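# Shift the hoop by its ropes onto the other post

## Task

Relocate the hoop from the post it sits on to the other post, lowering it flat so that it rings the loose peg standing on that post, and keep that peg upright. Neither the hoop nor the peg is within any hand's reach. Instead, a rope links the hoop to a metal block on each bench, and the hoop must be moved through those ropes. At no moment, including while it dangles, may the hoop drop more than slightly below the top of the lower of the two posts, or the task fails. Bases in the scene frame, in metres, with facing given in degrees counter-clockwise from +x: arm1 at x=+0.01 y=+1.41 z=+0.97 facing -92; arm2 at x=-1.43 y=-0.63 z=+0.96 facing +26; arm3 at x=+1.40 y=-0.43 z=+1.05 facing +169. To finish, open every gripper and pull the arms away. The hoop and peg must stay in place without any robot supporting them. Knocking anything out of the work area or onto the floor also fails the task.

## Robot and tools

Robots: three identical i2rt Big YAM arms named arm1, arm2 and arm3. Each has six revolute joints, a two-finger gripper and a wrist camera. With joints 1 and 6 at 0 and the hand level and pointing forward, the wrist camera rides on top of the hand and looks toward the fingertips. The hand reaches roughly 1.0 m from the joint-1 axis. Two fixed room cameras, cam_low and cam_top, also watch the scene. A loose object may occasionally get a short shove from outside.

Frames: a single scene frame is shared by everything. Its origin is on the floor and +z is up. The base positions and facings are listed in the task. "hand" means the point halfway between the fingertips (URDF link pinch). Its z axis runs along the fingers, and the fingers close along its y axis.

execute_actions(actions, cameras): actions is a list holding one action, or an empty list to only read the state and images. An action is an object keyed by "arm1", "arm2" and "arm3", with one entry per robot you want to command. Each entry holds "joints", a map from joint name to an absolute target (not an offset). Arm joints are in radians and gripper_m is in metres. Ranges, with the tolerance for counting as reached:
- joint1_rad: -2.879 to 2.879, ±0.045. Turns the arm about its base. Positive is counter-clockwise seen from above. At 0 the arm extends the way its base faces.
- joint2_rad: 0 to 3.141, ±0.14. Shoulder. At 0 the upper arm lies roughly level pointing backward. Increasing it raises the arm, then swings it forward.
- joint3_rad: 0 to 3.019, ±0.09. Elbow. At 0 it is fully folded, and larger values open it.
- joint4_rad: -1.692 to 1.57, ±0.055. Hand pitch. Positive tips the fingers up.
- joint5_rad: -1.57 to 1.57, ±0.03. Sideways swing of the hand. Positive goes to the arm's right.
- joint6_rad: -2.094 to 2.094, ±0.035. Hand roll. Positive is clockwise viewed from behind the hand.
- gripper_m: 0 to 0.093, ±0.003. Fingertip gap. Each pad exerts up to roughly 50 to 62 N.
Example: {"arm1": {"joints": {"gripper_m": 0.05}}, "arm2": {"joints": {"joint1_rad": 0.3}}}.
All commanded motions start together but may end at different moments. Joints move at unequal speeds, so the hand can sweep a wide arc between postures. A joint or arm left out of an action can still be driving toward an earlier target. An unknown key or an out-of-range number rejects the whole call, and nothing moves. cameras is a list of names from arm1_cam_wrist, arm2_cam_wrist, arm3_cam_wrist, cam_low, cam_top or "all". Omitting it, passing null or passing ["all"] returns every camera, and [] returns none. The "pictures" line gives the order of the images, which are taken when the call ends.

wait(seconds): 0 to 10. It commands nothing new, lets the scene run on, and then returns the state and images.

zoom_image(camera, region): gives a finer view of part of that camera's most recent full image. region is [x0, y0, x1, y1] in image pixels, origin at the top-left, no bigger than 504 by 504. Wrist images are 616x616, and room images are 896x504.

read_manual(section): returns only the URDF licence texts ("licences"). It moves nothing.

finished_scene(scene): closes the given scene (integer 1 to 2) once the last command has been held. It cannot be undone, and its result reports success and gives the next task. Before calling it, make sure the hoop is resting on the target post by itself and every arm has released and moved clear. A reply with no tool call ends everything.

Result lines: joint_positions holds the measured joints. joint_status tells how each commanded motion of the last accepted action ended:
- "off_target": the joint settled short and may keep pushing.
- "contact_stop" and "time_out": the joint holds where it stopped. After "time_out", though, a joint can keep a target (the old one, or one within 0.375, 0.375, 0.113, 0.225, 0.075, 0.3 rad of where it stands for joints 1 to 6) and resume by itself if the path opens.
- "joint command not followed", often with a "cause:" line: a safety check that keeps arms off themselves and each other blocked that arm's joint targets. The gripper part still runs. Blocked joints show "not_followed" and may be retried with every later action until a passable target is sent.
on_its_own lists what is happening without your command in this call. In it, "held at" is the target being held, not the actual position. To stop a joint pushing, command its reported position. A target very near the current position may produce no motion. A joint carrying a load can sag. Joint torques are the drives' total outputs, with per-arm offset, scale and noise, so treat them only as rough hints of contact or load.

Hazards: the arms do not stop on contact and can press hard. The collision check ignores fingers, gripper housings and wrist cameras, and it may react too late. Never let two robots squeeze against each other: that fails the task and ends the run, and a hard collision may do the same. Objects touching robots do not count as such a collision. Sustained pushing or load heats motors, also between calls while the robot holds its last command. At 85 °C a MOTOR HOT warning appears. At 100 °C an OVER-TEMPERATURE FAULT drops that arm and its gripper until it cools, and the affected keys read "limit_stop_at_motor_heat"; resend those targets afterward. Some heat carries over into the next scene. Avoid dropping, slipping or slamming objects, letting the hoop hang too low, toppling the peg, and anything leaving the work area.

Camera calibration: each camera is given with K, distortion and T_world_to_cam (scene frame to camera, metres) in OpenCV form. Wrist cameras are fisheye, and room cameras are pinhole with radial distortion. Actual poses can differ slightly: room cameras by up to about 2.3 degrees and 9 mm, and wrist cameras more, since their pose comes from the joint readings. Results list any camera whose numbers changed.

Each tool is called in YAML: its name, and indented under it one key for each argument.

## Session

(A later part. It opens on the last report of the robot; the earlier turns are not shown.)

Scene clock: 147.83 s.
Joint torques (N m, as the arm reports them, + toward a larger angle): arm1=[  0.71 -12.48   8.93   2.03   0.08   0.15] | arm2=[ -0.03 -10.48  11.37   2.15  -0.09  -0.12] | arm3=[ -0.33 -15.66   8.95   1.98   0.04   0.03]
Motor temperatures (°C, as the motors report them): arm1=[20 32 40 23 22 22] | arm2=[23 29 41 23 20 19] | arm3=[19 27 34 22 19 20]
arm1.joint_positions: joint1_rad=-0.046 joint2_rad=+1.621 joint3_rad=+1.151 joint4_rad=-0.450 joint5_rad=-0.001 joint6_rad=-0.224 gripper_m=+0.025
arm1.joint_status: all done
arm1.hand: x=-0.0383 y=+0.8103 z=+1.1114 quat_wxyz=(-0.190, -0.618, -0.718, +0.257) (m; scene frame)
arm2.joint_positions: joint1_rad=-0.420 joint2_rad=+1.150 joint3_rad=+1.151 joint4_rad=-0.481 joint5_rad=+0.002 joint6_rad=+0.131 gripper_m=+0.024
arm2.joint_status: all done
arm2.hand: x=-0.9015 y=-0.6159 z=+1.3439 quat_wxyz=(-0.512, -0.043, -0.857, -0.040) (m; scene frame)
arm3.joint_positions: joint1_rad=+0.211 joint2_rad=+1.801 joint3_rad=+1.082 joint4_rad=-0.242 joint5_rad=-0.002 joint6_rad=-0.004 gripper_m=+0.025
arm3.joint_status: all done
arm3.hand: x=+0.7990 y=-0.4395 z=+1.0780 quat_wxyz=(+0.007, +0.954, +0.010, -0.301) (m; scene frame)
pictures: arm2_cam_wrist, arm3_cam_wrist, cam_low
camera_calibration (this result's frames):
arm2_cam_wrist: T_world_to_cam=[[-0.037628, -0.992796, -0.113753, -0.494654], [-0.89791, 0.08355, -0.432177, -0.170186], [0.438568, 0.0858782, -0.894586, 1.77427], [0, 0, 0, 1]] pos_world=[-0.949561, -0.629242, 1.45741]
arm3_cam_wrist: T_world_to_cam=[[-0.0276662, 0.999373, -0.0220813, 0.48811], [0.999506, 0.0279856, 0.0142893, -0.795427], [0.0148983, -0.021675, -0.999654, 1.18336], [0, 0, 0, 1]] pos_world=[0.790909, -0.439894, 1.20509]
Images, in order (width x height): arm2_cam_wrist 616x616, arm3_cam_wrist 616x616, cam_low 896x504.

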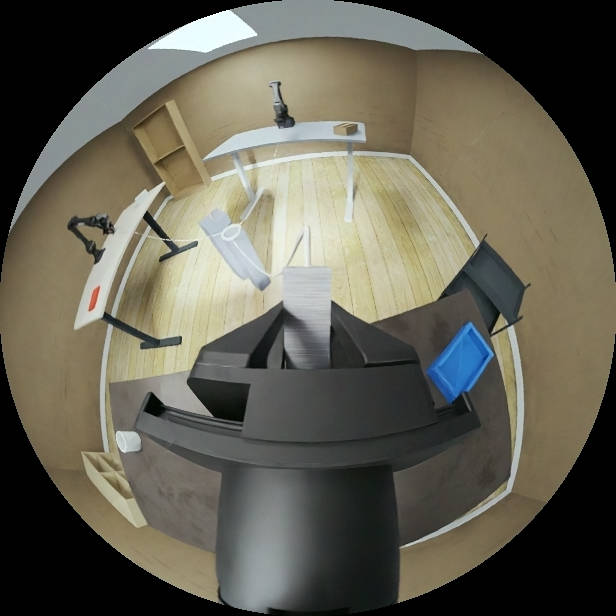

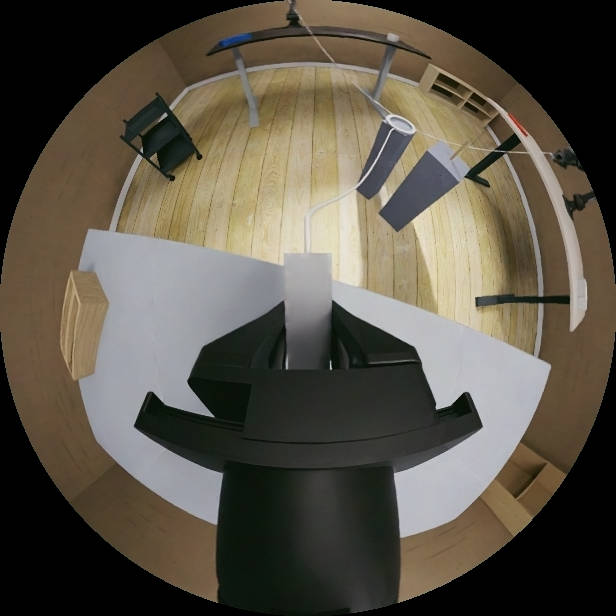

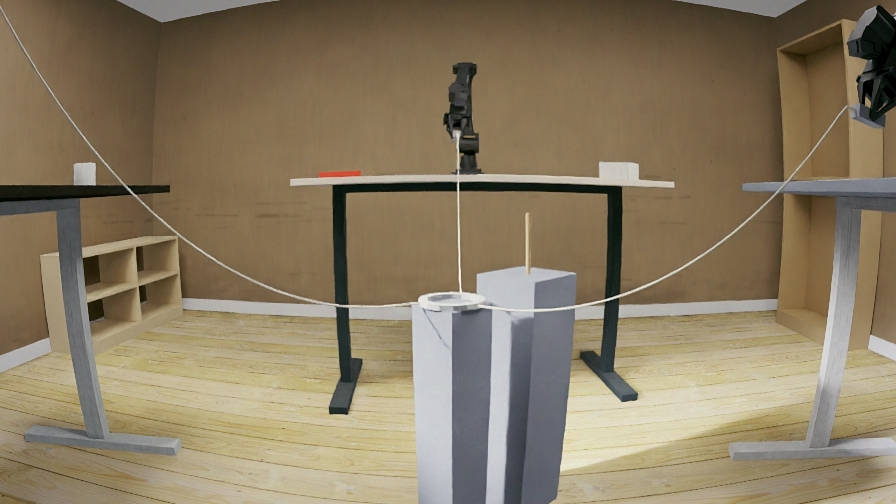

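execute_actions:
  actions:
    - {"arm1":{"joints":{"joint2_rad":1.545}},"arm2":{"joints":{"joint2_rad":1.03}},"arm3":{"joints":{"joint2_rad":1.69}}}
  cameras: []

execute_actions:
  actions: []
  cameras: ["cam_low","cam_top","arm2_cam_wrist"]

zoom_image:
  camera: "arm2_cam_wrist"
  region: [60, 180, 280, 310]

Scene clock: 180.93 s.
Joint torques (N m, as the arm reports them, + toward a larger angle): arm1=[  0.78 -14.56   9.14   2.09   0.08   0.15] | arm2=[-0.1  -7.98 11.4   2.18 -0.04 -0.12] | arm3=[ -0.33 -15.1    9.69   2.09   0.03   0.04]
Motor temperatures (°C, as the motors report them): arm1=[20 32 42 23 22 22] | arm2=[23 28 46 23 20 19] | arm3=[19 27 36 22 19 20]
arm1.joint_positions: joint1_rad=-0.046 joint2_rad=+1.571 joint3_rad=+1.151 joint4_rad=-0.450 joint5_rad=-0.001 joint6_rad=-0.224 gripper_m=+0.025
arm1.joint_status: all done
arm1.hand: x=-0.0382 y=+0.8113 z=+1.1400 quat_wxyz=(-0.204, -0.613, -0.712, +0.276) (m; scene frame)
arm2.joint_positions: joint1_rad=-0.420 joint2_rad=+1.038 joint3_rad=+1.151 joint4_rad=-0.481 joint5_rad=+0.001 joint6_rad=+0.131 gripper_m=+0.024
arm2.joint_status: all done
arm2.hand: x=-0.9332 y=-0.6166 z=+1.3994 quat_wxyz=(-0.559, -0.041, -0.827, -0.045) (m; scene frame)
arm3.joint_positions: joint1_rad=+0.211 joint2_rad=+1.696 joint3_rad=+1.082 joint4_rad=-0.242 joint5_rad=-0.002 joint6_rad=-0.004 gripper_m=+0.025
arm3.joint_status: all done
arm3.hand: x=+0.7919 y=-0.4392 z=+1.1392 quat_wxyz=(+0.007, +0.936, +0.010, -0.350) (m; scene frame)
pictures: none
No camera images: the call's "cameras" was empty. Leave "cameras" out to get every camera's image.

Scene clock: 180.93 s.
Joint torques (N m, as the arm reports them, + toward a larger angle): arm1=[  0.78 -14.56   9.14   2.09   0.08   0.15] | arm2=[-0.1  -7.98 11.4   2.18 -0.04 -0.12] | arm3=[ -0.33 -15.1    9.69   2.09   0.03   0.04]
Motor temperatures (°C, as the motors report them): arm1=[20 32 42 23 22 22] | arm2=[23 28 46 23 20 19] | arm3=[19 27 36 22 19 20]
arm1.joint_positions: joint1_rad=-0.046 joint2_rad=+1.571 joint3_rad=+1.151 joint4_rad=-0.450 joint5_rad=-0.001 joint6_rad=-0.224 gripper_m=+0.025
arm1.joint_status: all done
arm1.hand: x=-0.0382 y=+0.8113 z=+1.1400 quat_wxyz=(-0.204, -0.613, -0.712, +0.276) (m; scene frame)
arm2.joint_positions: joint1_rad=-0.420 joint2_rad=+1.038 joint3_rad=+1.151 joint4_rad=-0.481 joint5_rad=+0.001 joint6_rad=+0.131 gripper_m=+0.024
arm2.joint_status: all done
arm2.hand: x=-0.9332 y=-0.6166 z=+1.3994 quat_wxyz=(-0.559, -0.041, -0.827, -0.045) (m; scene frame)
arm3.joint_positions: joint1_rad=+0.211 joint2_rad=+1.696 joint3_rad=+1.082 joint4_rad=-0.242 joint5_rad=-0.002 joint6_rad=-0.004 gripper_m=+0.025
arm3.joint_status: all done
arm3.hand: x=+0.7919 y=-0.4392 z=+1.1392 quat_wxyz=(+0.007, +0.936, +0.010, -0.350) (m; scene frame)
pictures: arm2_cam_wrist, cam_low, cam_top
camera_calibration (this result's frames):
arm2_cam_wrist: T_world_to_cam=[[-0.0233485, -0.992365, -0.121104, -0.466397], [-0.844049, 0.0844853, -0.52957, 0.0125505], [0.535758, 0.089853, -0.839577, 1.85405], [0, 0, 0, 1]] pos_world=[-0.993618, -0.630488, 1.50678]
Images, in order (width x height): arm2_cam_wrist 616x616, cam_low 896x504, cam_top 896x504.

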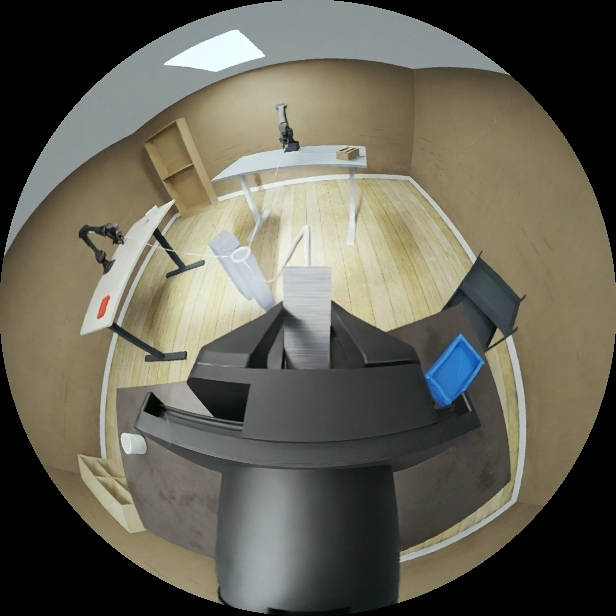

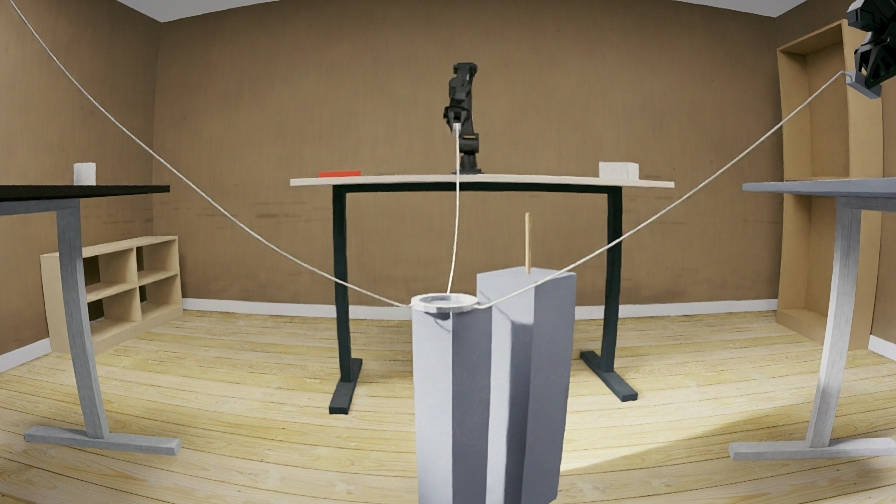

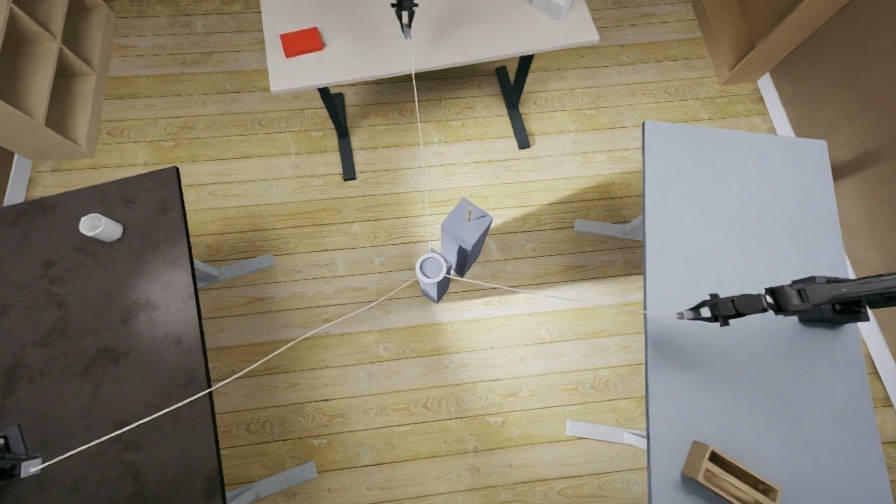

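Region (60, 180, 280, 310) of arm2_cam_wrist's 616x616 image, scaled by 2.291, with more detail than that image has; it fills the top 298 rows of this view, and the rest is white.

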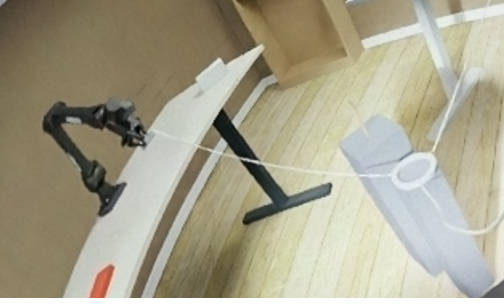

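execute_actions:
  actions:
    - {"arm1":{"joints":{"joint2_rad":1.22}},"arm2":{"joints":{"joint2_rad":0.745}},"arm3":{"joints":{"joint2_rad":1.32}}}
  cameras: ["cam_low","cam_top"]

Scene clock: 194.23 s.
Joint torques (N m, as the arm reports them, + toward a larger angle): arm1=[ 0.78 -9.46 10.13  2.39  0.09  0.15] | arm2=[ 0.05 -4.84 11.74  2.3   0.15 -0.11] | arm3=[ -0.19 -12.39  12.05   2.36  -0.09   0.03]
Motor temperatures (°C, as the motors report them): arm1=[20 33 43 23 22 22] | arm2=[23 28 46 23 20 19] | arm3=[19 27 36 22 19 20]
arm1.joint_positions: joint1_rad=-0.046 joint2_rad=+1.228 joint3_rad=+1.150 joint4_rad=-0.450 joint5_rad=-0.001 joint6_rad=-0.224 gripper_m=+0.025
arm1.joint_status: all done
arm1.hand: x=-0.0348 y=+0.8566 z=+1.3311 quat_wxyz=(-0.296, -0.566, -0.657, +0.401) (m; scene frame)
arm2.joint_positions: joint1_rad=-0.420 joint2_rad=+0.767 joint3_rad=+1.142 joint4_rad=-0.481 joint5_rad=-0.003 joint6_rad=+0.130 gripper_m=+0.024
arm2.joint_status: all done
arm2.hand: x=-1.0327 y=-0.6188 z=+1.5108 quat_wxyz=(-0.662, -0.036, -0.746, -0.054) (m; scene frame)
arm3.joint_positions: joint1_rad=+0.211 joint2_rad=+1.337 joint3_rad=+1.073 joint4_rad=-0.242 joint5_rad=+0.002 joint6_rad=-0.004 gripper_m=+0.025
arm3.joint_status: all done
arm3.hand: x=+0.8181 y=-0.4366 z=+1.3435 quat_wxyz=(+0.006, +0.861, +0.008, -0.509) (m; scene frame)
pictures: cam_low, cam_top
Images, in order (width x height): cam_low 896x504, cam_top 896x504.

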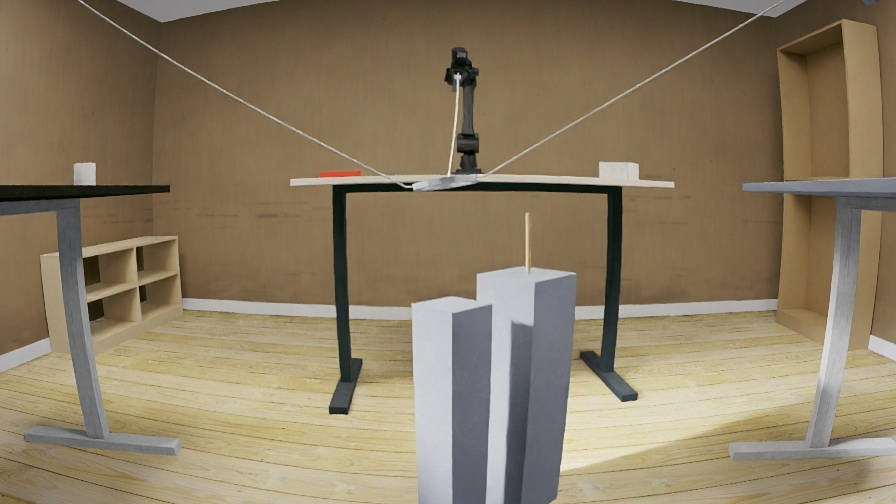

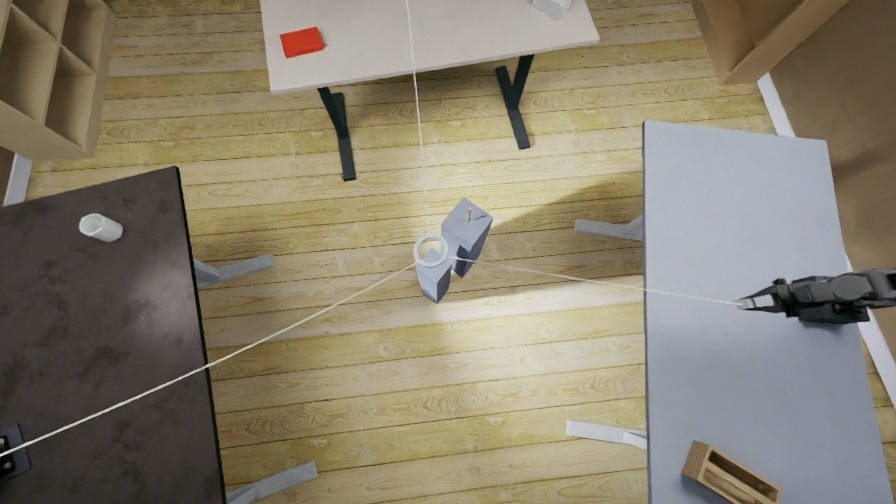

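execute_actions:
  actions: []
  cameras: ["cam_low","cam_top"]

zoom_image:
  camera: "cam_top"
  region: [400, 190, 520, 310]

zoom_image:
  camera: "cam_low"
  region: [380, 140, 560, 240]

Scene clock: 196.73 s.
Joint torques (N m, as the arm reports them, + toward a larger angle): arm1=[ 0.67 -9.6  10.21  2.42  0.08  0.15] | arm2=[-0.07 -4.92 11.73  2.29  0.15 -0.12] | arm3=[ -0.29 -12.92  12.01   2.43  -0.08   0.03]
Motor temperatures (°C, as the motors report them): arm1=[20 32 43 23 22 22] | arm2=[23 27 46 23 20 19] | arm3=[19 27 37 22 19 20]
arm1.joint_positions: joint1_rad=-0.046 joint2_rad=+1.228 joint3_rad=+1.150 joint4_rad=-0.450 joint5_rad=-0.001 joint6_rad=-0.224 gripper_m=+0.025
arm1.joint_status: all done
arm1.hand: x=-0.0348 y=+0.8566 z=+1.3311 quat_wxyz=(-0.296, -0.566, -0.657, +0.401) (m; scene frame)
arm2.joint_positions: joint1_rad=-0.420 joint2_rad=+0.766 joint3_rad=+1.142 joint4_rad=-0.481 joint5_rad=-0.003 joint6_rad=+0.130 gripper_m=+0.024
arm2.joint_status: all done
arm2.hand: x=-1.0330 y=-0.6189 z=+1.5111 quat_wxyz=(-0.663, -0.036, -0.746, -0.054) (m; scene frame)
arm3.joint_positions: joint1_rad=+0.211 joint2_rad=+1.337 joint3_rad=+1.073 joint4_rad=-0.242 joint5_rad=+0.002 joint6_rad=-0.004 gripper_m=+0.025
arm3.joint_status: all done
arm3.hand: x=+0.8181 y=-0.4366 z=+1.3435 quat_wxyz=(+0.006, +0.861, +0.008, -0.509) (m; scene frame)
pictures: cam_low, cam_top
Images, in order (width x height): cam_low 896x504, cam_top 896x504.

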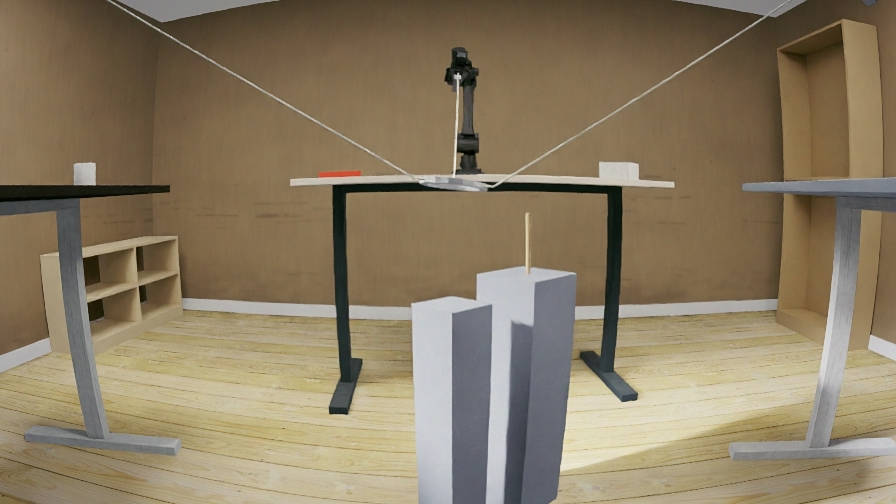

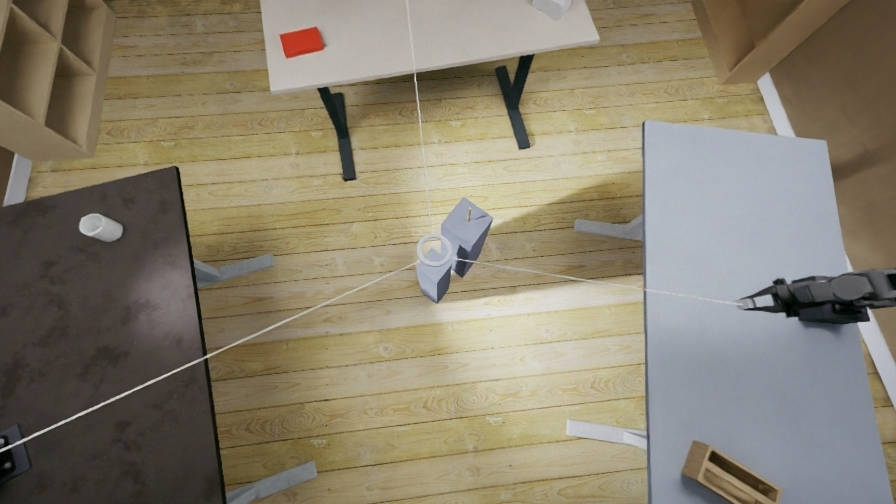

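Region (400, 190, 520, 310) of cam_top's 896x504 image, scaled by 4.200, with more detail than that image has.

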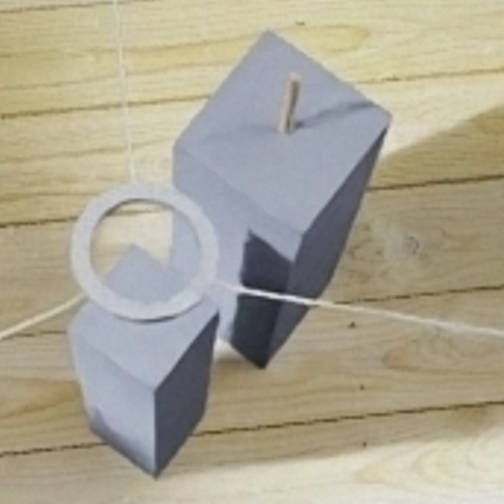

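Region (380, 140, 560, 240) of cam_low's 896x504 image, scaled by 2.800, with more detail than that image has.

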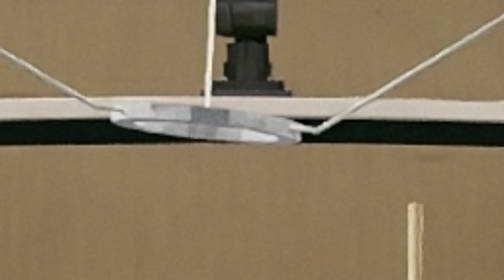

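execute_actions:
  actions:
    - {"arm1":{"joints":{"joint1_rad":0.28,"joint2_rad":0.705,"joint3_rad":0.89}},"arm2":{"joints":{"joint1_rad":-0.218,"joint2_rad":1.38,"joint3_rad":1.836}},"arm3":{"joints":{"joint1_rad":-0.15,"joint2_rad":0.875,"joint3_rad":0.805}}}
  cameras: ["cam_low","cam_top"]

Scene clock: 224.53 s.
Joint torques (N m, as the arm reports them, + toward a larger angle): arm1=[ 0.56 -2.61 10.1   2.49  0.09  0.15] | arm2=[ -0.49 -16.23  16.19   2.25   0.14  -0.11] | arm3=[ 0.04 -5.   11.58  2.48 -0.15  0.04]
Motor temperatures (°C, as the motors report them): arm1=[20 31 45 23 22 22] | arm2=[23 27 49 23 20 19] | arm3=[19 26 39 22 19 20]
arm1.joint_positions: joint1_rad=+0.286 joint2_rad=+0.710 joint3_rad=+0.872 joint4_rad=-0.450 joint5_rad=-0.001 joint6_rad=-0.224 gripper_m=+0.025
arm1.joint_status: all done
arm1.hand: x=+0.1060 y=+1.0278 z=+1.3954 quat_wxyz=(-0.430, -0.415, -0.685, +0.416) (m; scene frame)
arm2.joint_positions: joint1_rad=-0.212 joint2_rad=+1.415 joint3_rad=+1.747 joint4_rad=-0.481 joint5_rad=-0.003 joint6_rad=+0.130 gripper_m=+0.024
arm2.joint_status: all done
arm2.hand: x=-0.8114 y=-0.4810 z=+1.5545 quat_wxyz=(-0.637, +0.042, -0.761, -0.120) (m; scene frame)
arm3.joint_positions: joint1_rad=-0.150 joint2_rad=+0.882 joint3_rad=+0.787 joint4_rad=-0.242 joint5_rad=+0.003 joint6_rad=-0.004 gripper_m=+0.025
arm3.joint_status: all done
arm3.hand: x=+0.9824 y=-0.2752 z=+1.3948 quat_wxyz=(-0.098, +0.804, -0.140, -0.570) (m; scene frame)
pictures: cam_low, cam_top
Images, in order (width x height): cam_low 896x504, cam_top 896x504.

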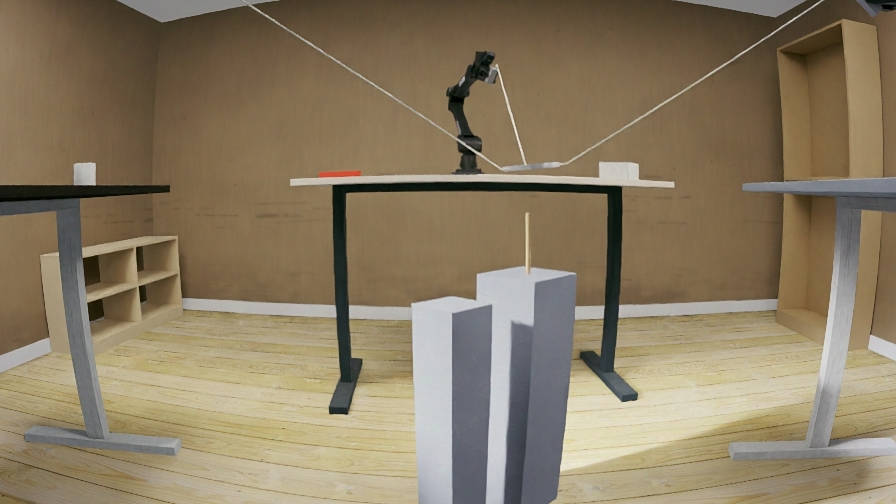

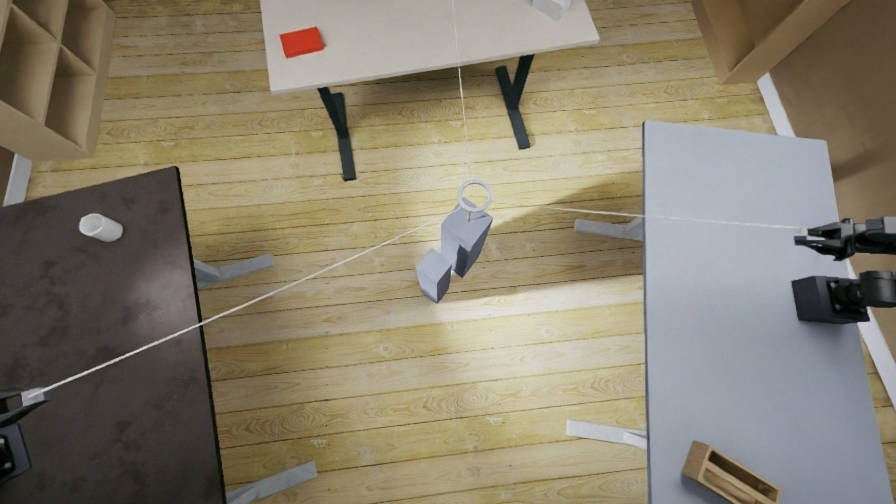

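execute_actions:
  actions: []
  cameras: ["cam_low","cam_top"]

zoom_image:
  camera: "cam_top"
  region: [420, 160, 520, 260]

zoom_image:
  camera: "cam_low"
  region: [460, 140, 600, 290]

Scene clock: 234.77 s.
Joint torques (N m, as the arm reports them, + toward a larger angle): arm1=[ 0.54 -2.58 10.07  2.54  0.08  0.16] | arm2=[ -0.59 -16.3   16.16   2.28   0.14  -0.11] | arm3=[ 0.05 -4.99 11.59  2.48 -0.15  0.04]
Motor temperatures (°C, as the motors report them): arm1=[20 30 46 23 22 22] | arm2=[23 28 54 23 20 19] | arm3=[19 25 39 22 19 20]
arm1.joint_positions: joint1_rad=+0.286 joint2_rad=+0.710 joint3_rad=+0.872 joint4_rad=-0.450 joint5_rad=-0.001 joint6_rad=-0.224 gripper_m=+0.025
arm1.joint_status: all done
arm1.hand: x=+0.1060 y=+1.0278 z=+1.3954 quat_wxyz=(-0.430, -0.415, -0.685, +0.416) (m; scene frame)
arm2.joint_positions: joint1_rad=-0.212 joint2_rad=+1.415 joint3_rad=+1.747 joint4_rad=-0.481 joint5_rad=-0.003 joint6_rad=+0.130 gripper_m=+0.024
arm2.joint_status: all done
arm2.hand: x=-0.8114 y=-0.4810 z=+1.5545 quat_wxyz=(-0.637, +0.042, -0.761, -0.120) (m; scene frame)
arm3.joint_positions: joint1_rad=-0.150 joint2_rad=+0.882 joint3_rad=+0.787 joint4_rad=-0.242 joint5_rad=+0.003 joint6_rad=-0.004 gripper_m=+0.025
arm3.joint_status: all done
arm3.hand: x=+0.9824 y=-0.2752 z=+1.3948 quat_wxyz=(-0.098, +0.804, -0.140, -0.570) (m; scene frame)
pictures: cam_low, cam_top
Images, in order (width x height): cam_low 896x504, cam_top 896x504.

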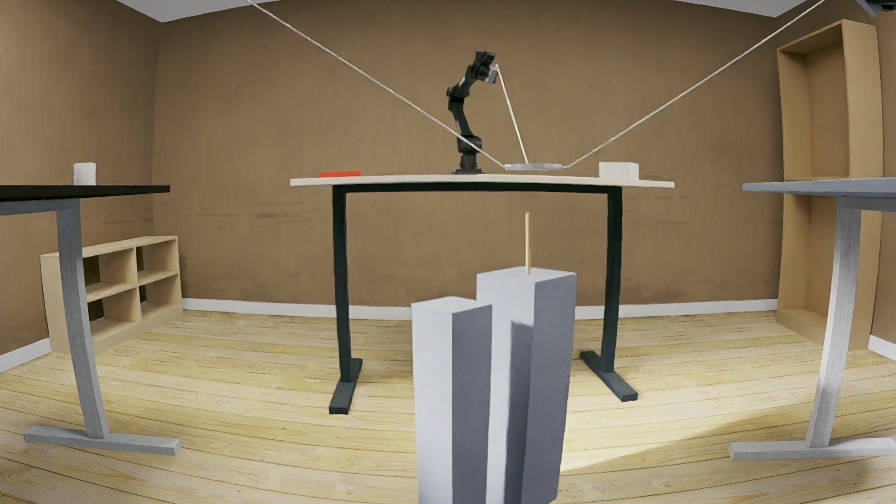

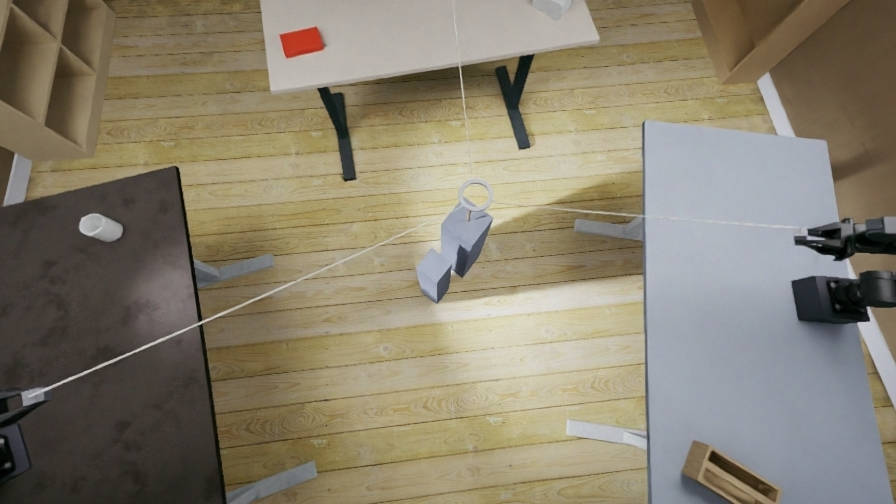

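Region (420, 160, 520, 260) of cam_top's 896x504 image, scaled by 5.040, with more detail than that image has.

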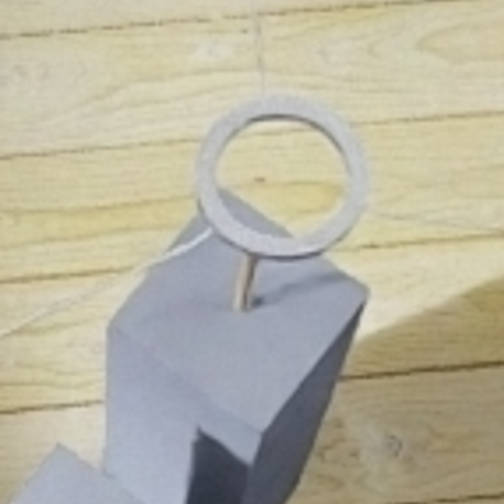

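Region (460, 140, 600, 290) of cam_low's 896x504 image, scaled by 3.360, with more detail than that image has; it fills the left 470 columns of this view, and the rest is white.

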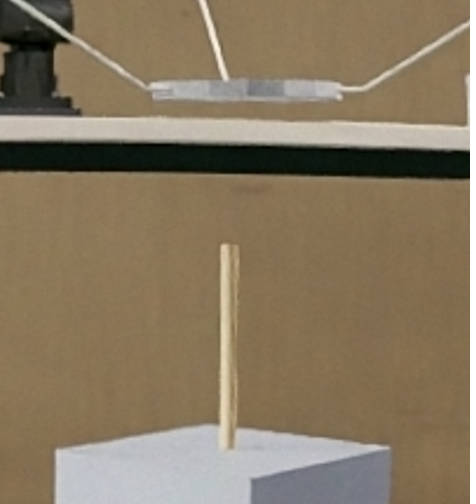

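execute_actions:
  actions:
    - {"arm1":{"joints":{"joint2_rad":0.818}},"arm2":{"joints":{"joint2_rad":1.441}},"arm3":{"joints":{"joint2_rad":0.995}}}
  cameras: ["cam_low","cam_top"]

zoom_image:
  camera: "cam_top"
  region: [420, 160, 520, 260]

Scene clock: 252.13 s.
Joint torques (N m, as the arm reports them, + toward a larger angle): arm1=[ 0.55 -5.66 10.37  2.49  0.09  0.15] | arm2=[ -0.54 -17.4   15.59   2.27   0.15  -0.11] | arm3=[-0.01 -8.19 11.96  2.41 -0.15  0.04]
Motor temperatures (°C, as the motors report them): arm1=[20 29 46 23 22 22] | arm2=[23 29 59 24 20 19] | arm3=[19 24 40 22 19 20]
arm1.joint_positions: joint1_rad=+0.286 joint2_rad=+0.841 joint3_rad=+0.868 joint4_rad=-0.450 joint5_rad=-0.001 joint6_rad=-0.224 gripper_m=+0.025
arm1.joint_status: all done
arm1.hand: x=+0.1147 y=+0.9945 z=+1.3423 quat_wxyz=(-0.390, -0.435, -0.718, +0.378) (m; scene frame)
arm2.joint_positions: joint1_rad=-0.212 joint2_rad=+1.475 joint3_rad=+1.756 joint4_rad=-0.481 joint5_rad=-0.003 joint6_rad=+0.130 gripper_m=+0.024
arm2.joint_status: all done
arm2.hand: x=-0.7860 y=-0.4748 z=+1.5223 quat_wxyz=(-0.617, +0.043, -0.777, -0.117) (m; scene frame)
arm3.joint_positions: joint1_rad=-0.150 joint2_rad=+1.020 joint3_rad=+0.780 joint4_rad=-0.242 joint5_rad=+0.003 joint6_rad=-0.004 gripper_m=+0.025
arm3.joint_status: all done
arm3.hand: x=+0.9592 y=-0.2675 z=+1.3297 quat_wxyz=(-0.088, +0.843, -0.147, -0.510) (m; scene frame)
pictures: cam_low, cam_top
Images, in order (width x height): cam_low 896x504, cam_top 896x504.

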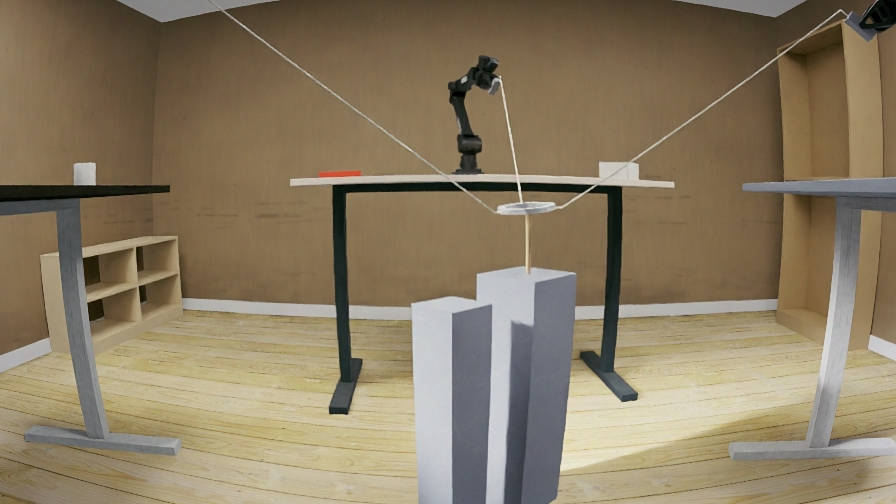

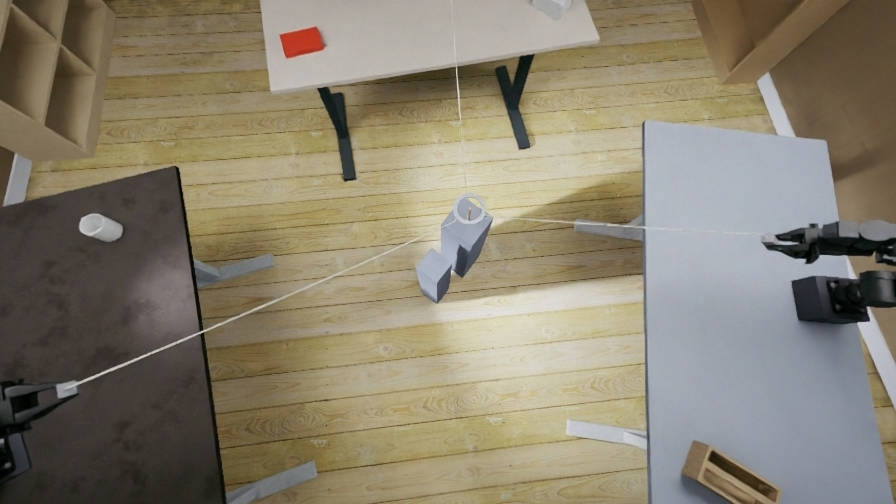

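Region (420, 160, 520, 260) of cam_top's 896x504 image, scaled by 5.040, with more detail than that image has.

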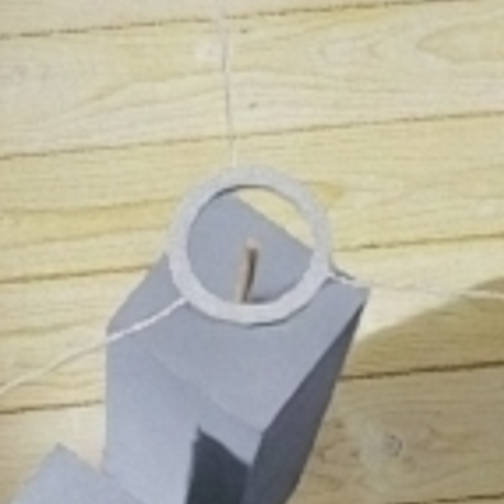

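execute_actions:
  actions:
    - {"arm1":{"joints":{"joint2_rad":0.91}},"arm2":{"joints":{"joint2_rad":1.499}},"arm3":{"joints":{"joint2_rad":1.10}}}
  cameras: ["cam_low","cam_top"]

zoom_image:
  camera: "cam_top"
  region: [420, 160, 520, 260]

Scene clock: 256.30 s.
Joint torques (N m, as the arm reports them, + toward a larger angle): arm1=[ 0.54 -6.   10.27  2.49  0.09  0.15] | arm2=[ -0.48 -18.52  15.73   2.25   0.14  -0.11] | arm3=[ 0.08 -9.49 11.55  2.35 -0.15  0.04]
Motor temperatures (°C, as the motors report them): arm1=[20 29 46 23 22 22] | arm2=[23 29 59 24 20 19] | arm3=[19 24 40 22 19 20]
arm1.joint_positions: joint1_rad=+0.286 joint2_rad=+0.927 joint3_rad=+0.868 joint4_rad=-0.450 joint5_rad=-0.001 joint6_rad=-0.224 gripper_m=+0.025
arm1.joint_status: all done
arm1.hand: x=+0.1195 y=+0.9763 z=+1.3067 quat_wxyz=(-0.364, -0.447, -0.737, +0.352) (m; scene frame)
arm2.joint_positions: joint1_rad=-0.212 joint2_rad=+1.534 joint3_rad=+1.756 joint4_rad=-0.481 joint5_rad=-0.003 joint6_rad=+0.130 gripper_m=+0.024
arm2.joint_status: all done
arm2.hand: x=-0.7624 y=-0.4690 z=+1.4837 quat_wxyz=(-0.595, +0.044, -0.795, -0.113) (m; scene frame)
arm3.joint_positions: joint1_rad=-0.150 joint2_rad=+1.122 joint3_rad=+0.780 joint4_rad=-0.242 joint5_rad=+0.003 joint6_rad=-0.004 gripper_m=+0.025
arm3.joint_status: all done
arm3.hand: x=+0.9467 y=-0.2634 z=+1.2833 quat_wxyz=(-0.080, +0.868, -0.151, -0.466) (m; scene frame)
pictures: cam_low, cam_top
Images, in order (width x height): cam_low 896x504, cam_top 896x504.

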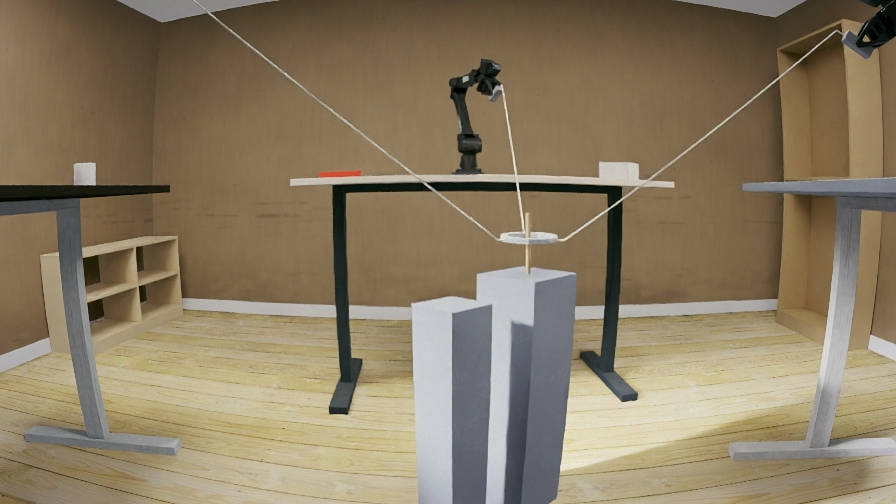

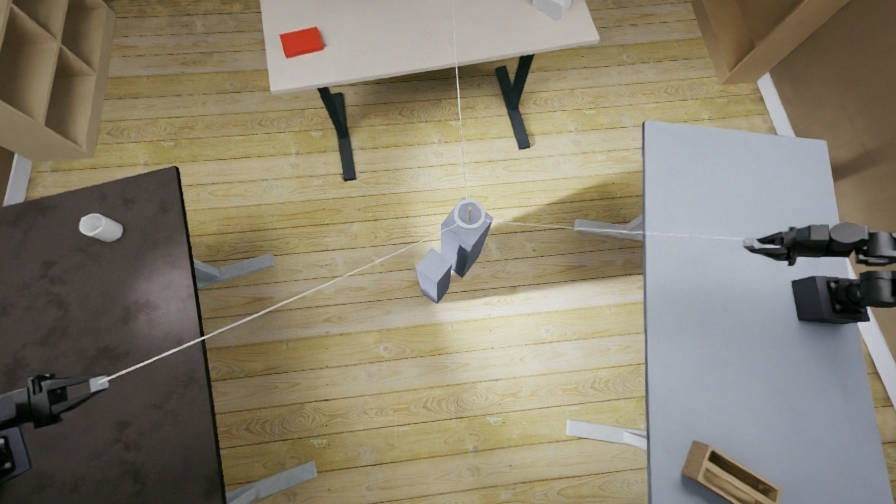

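Region (420, 160, 520, 260) of cam_top's 896x504 image, scaled by 5.040, with more detail than that image has.

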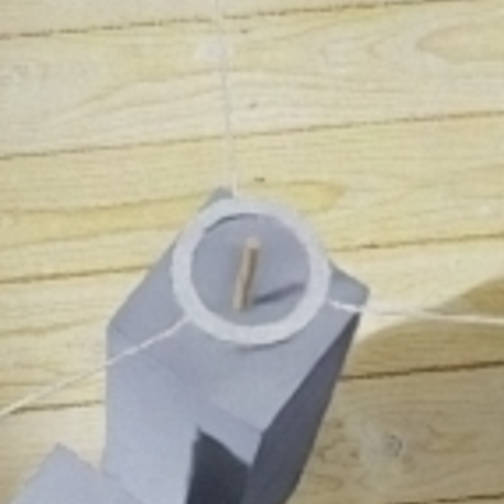

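execute_actions:
  actions:
    - {"arm1":{"joints":{"joint2_rad":1.012}},"arm2":{"joints":{"joint2_rad":1.556}},"arm3":{"joints":{"joint2_rad":1.212}}}
  cameras: ["cam_low","cam_top"]

zoom_image:
  camera: "cam_top"
  region: [420, 160, 520, 260]

Scene clock: 260.93 s.
Joint torques (N m, as the arm reports them, + toward a larger angle): arm1=[ 0.46 -7.3  10.15  2.36  0.08  0.15] | arm2=[ -0.58 -19.24  15.76   2.21   0.15  -0.11] | arm3=[  0.02 -10.44  11.17   2.13  -0.15   0.04]
Motor temperatures (°C, as the motors report them): arm1=[20 29 47 23 22 22] | arm2=[23 30 59 24 20 19] | arm3=[19 24 40 22 19 20]
arm1.joint_positions: joint1_rad=+0.286 joint2_rad=+1.030 joint3_rad=+0.868 joint4_rad=-0.450 joint5_rad=-0.001 joint6_rad=-0.224 gripper_m=+0.025
arm1.joint_status: all done
arm1.hand: x=+0.1242 y=+0.9583 z=+1.2619 quat_wxyz=(-0.331, -0.460, -0.759, +0.321) (m; scene frame)
arm2.joint_positions: joint1_rad=-0.212 joint2_rad=+1.591 joint3_rad=+1.756 joint4_rad=-0.481 joint5_rad=-0.003 joint6_rad=+0.130 gripper_m=+0.024
arm2.joint_status: all done
arm2.hand: x=-0.7417 y=-0.4639 z=+1.4451 quat_wxyz=(-0.572, +0.045, -0.812, -0.108) (m; scene frame)
arm3.joint_positions: joint1_rad=-0.150 joint2_rad=+1.235 joint3_rad=+0.780 joint4_rad=-0.242 joint5_rad=+0.003 joint6_rad=-0.004 gripper_m=+0.025
arm3.joint_status: all done
arm3.hand: x=+0.9381 y=-0.2607 z=+1.2307 quat_wxyz=(-0.071, +0.893, -0.155, -0.417) (m; scene frame)
pictures: cam_low, cam_top
Images, in order (width x height): cam_low 896x504, cam_top 896x504.

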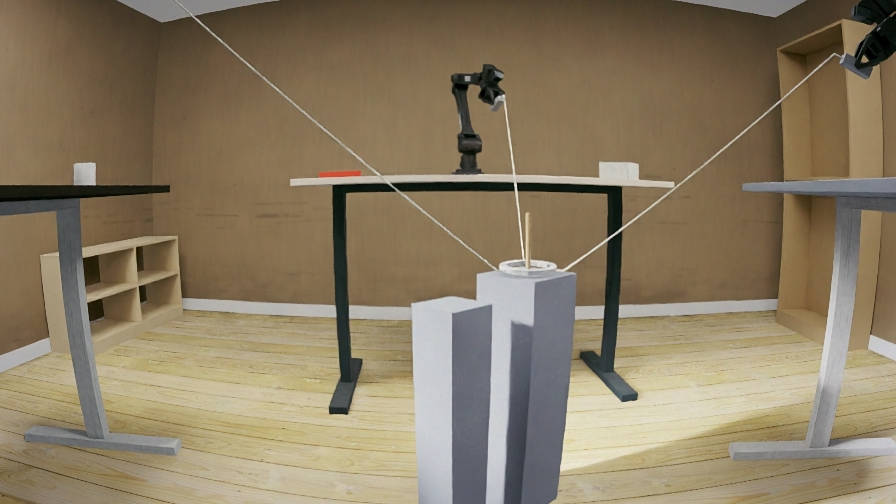

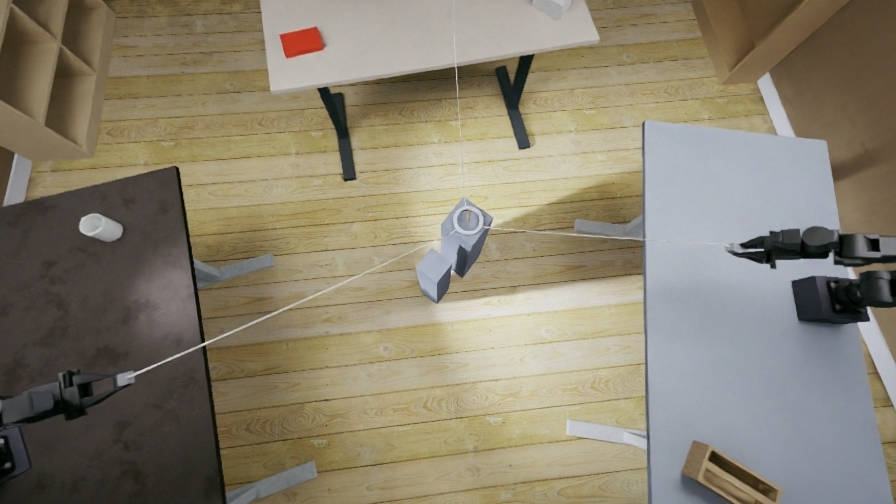

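Region (420, 160, 520, 260) of cam_top's 896x504 image, scaled by 5.040, with more detail than that image has.

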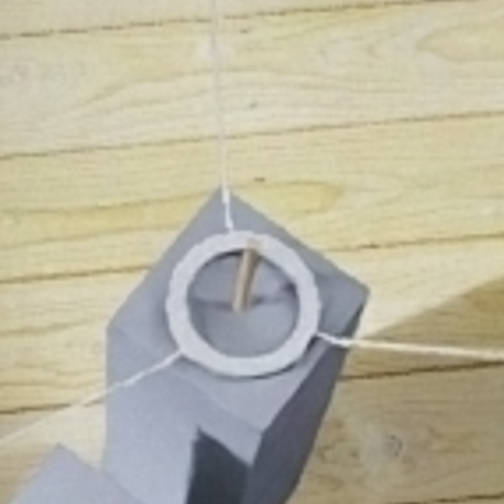

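execute_actions:
  actions:
    - {"arm1":{"joints":{"joint2_rad":1.59,"joint4_rad":-0.33}},"arm2":{"joints":{"joint1_rad":-0.136,"joint2_rad":1.755,"joint3_rad":1.187}},"arm3":{"joints":{"joint2_rad":1.77,"joint4_rad":-0.07}}}
  cameras: ["cam_low","cam_top"]

Scene clock: 270.63 s.
Joint torques (N m, as the arm reports them, + toward a larger angle): arm1=[  0.55 -12.08   7.73   2.29   0.07   0.15] | arm2=[ -0.44 -17.3    8.06   1.41   0.04  -0.08] | arm3=[  0.13 -14.55   7.64   2.06  -0.15   0.04]
Motor temperatures (°C, as the motors report them): arm1=[20 29 47 23 22 22] | arm2=[23 30 59 24 20 19] | arm3=[19 25 39 22 19 20]
arm1.joint_positions: joint1_rad=+0.286 joint2_rad=+1.601 joint3_rad=+0.868 joint4_rad=-0.357 joint5_rad=-0.001 joint6_rad=-0.224 gripper_m=+0.025
arm1.joint_status: all done
arm1.hand: x=+0.1331 y=+0.9241 z=+1.0080 quat_wxyz=(-0.171, -0.504, -0.830, +0.165) (m; scene frame)
arm2.joint_positions: joint1_rad=-0.129 joint2_rad=+1.766 joint3_rad=+1.179 joint4_rad=-0.477 joint5_rad=+0.000 joint6_rad=+0.128 gripper_m=+0.024
arm2.joint_status: all done
arm2.hand: x=-0.8657 y=-0.4427 z=+1.0143 quat_wxyz=(-0.239, +0.093, -0.965, -0.056) (m; scene frame)
arm3.joint_positions: joint1_rad=-0.150 joint2_rad=+1.788 joint3_rad=+0.780 joint4_rad=-0.094 joint5_rad=+0.003 joint6_rad=-0.004 gripper_m=+0.025
arm3.joint_status: all done
arm3.hand: x=+0.9454 y=-0.2653 z=+0.9892 quat_wxyz=(-0.038, +0.959, -0.165, -0.229) (m; scene frame)
pictures: cam_low, cam_top
Images, in order (width x height): cam_low 896x504, cam_top 896x504.

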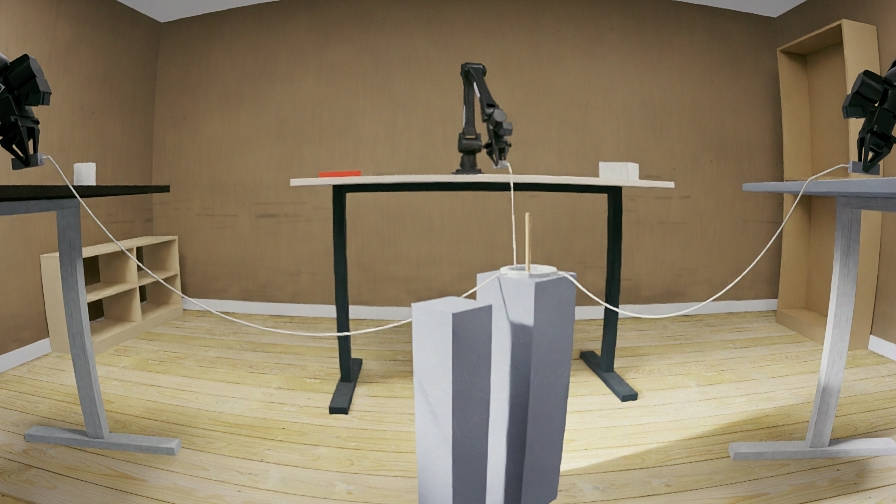

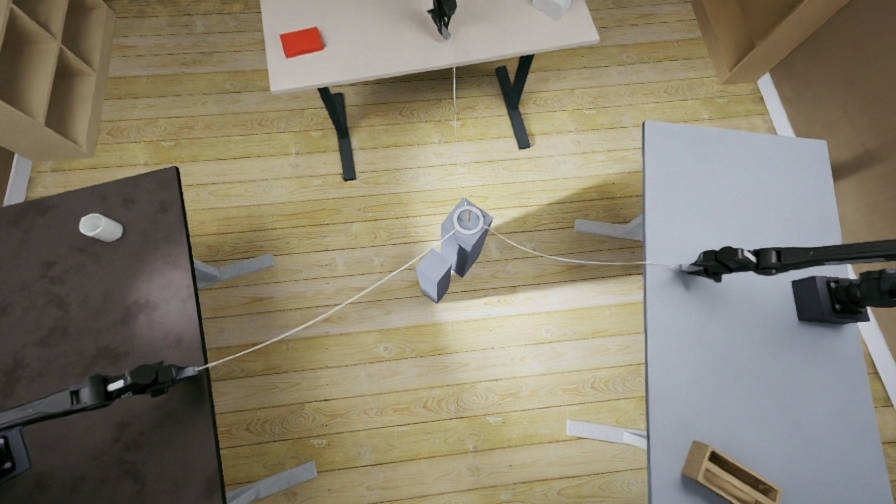

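execute_actions:
  actions:
    - {"arm1":{"joints":{"joint2_rad":1.664}},"arm2":{"joints":{"joint2_rad":1.826}},"arm3":{"joints":{"joint2_rad":1.831}}}
  cameras: []

Scene clock: 273.97 s.
Joint torques (N m, as the arm reports them, + toward a larger angle): arm1=[  0.55 -11.54   7.42   1.96   0.08   0.14] | arm2=[ -0.56 -17.3    7.68   1.27   0.01  -0.07] | arm3=[  0.08 -14.01   7.15   2.    -0.14   0.04]
Motor temperatures (°C, as the motors report them): arm1=[20 30 46 23 22 22] | arm2=[23 30 56 23 20 19] | arm3=[19 25 39 22 19 20]
arm1.joint_positions: joint1_rad=+0.286 joint2_rad=+1.666 joint3_rad=+0.868 joint4_rad=-0.354 joint5_rad=-0.001 joint6_rad=-0.224 gripper_m=+0.025
arm1.joint_status: all done
arm1.hand: x=+0.1314 y=+0.9304 z=+0.9778 quat_wxyz=(-0.150, -0.507, -0.836, +0.145) (m; scene frame)
arm2.joint_positions: joint1_rad=-0.130 joint2_rad=+1.835 joint3_rad=+1.178 joint4_rad=-0.476 joint5_rad=+0.000 joint6_rad=+0.128 gripper_m=+0.024
arm2.joint_status: all done
arm2.hand: x=-0.8719 y=-0.4453 z=+0.9747 quat_wxyz=(-0.206, +0.094, -0.973, -0.048) (m; scene frame)
arm3.joint_positions: joint1_rad=-0.150 joint2_rad=+1.837 joint3_rad=+0.780 joint4_rad=-0.093 joint5_rad=+0.003 joint6_rad=-0.004 gripper_m=+0.025
arm3.joint_status: all done
arm3.hand: x=+0.9544 y=-0.2687 z=+0.9668 quat_wxyz=(-0.034, +0.964, -0.166, -0.206) (m; scene frame)
pictures: none
No camera images: the call's "cameras" was empty. Leave "cameras" out to get every camera's image.


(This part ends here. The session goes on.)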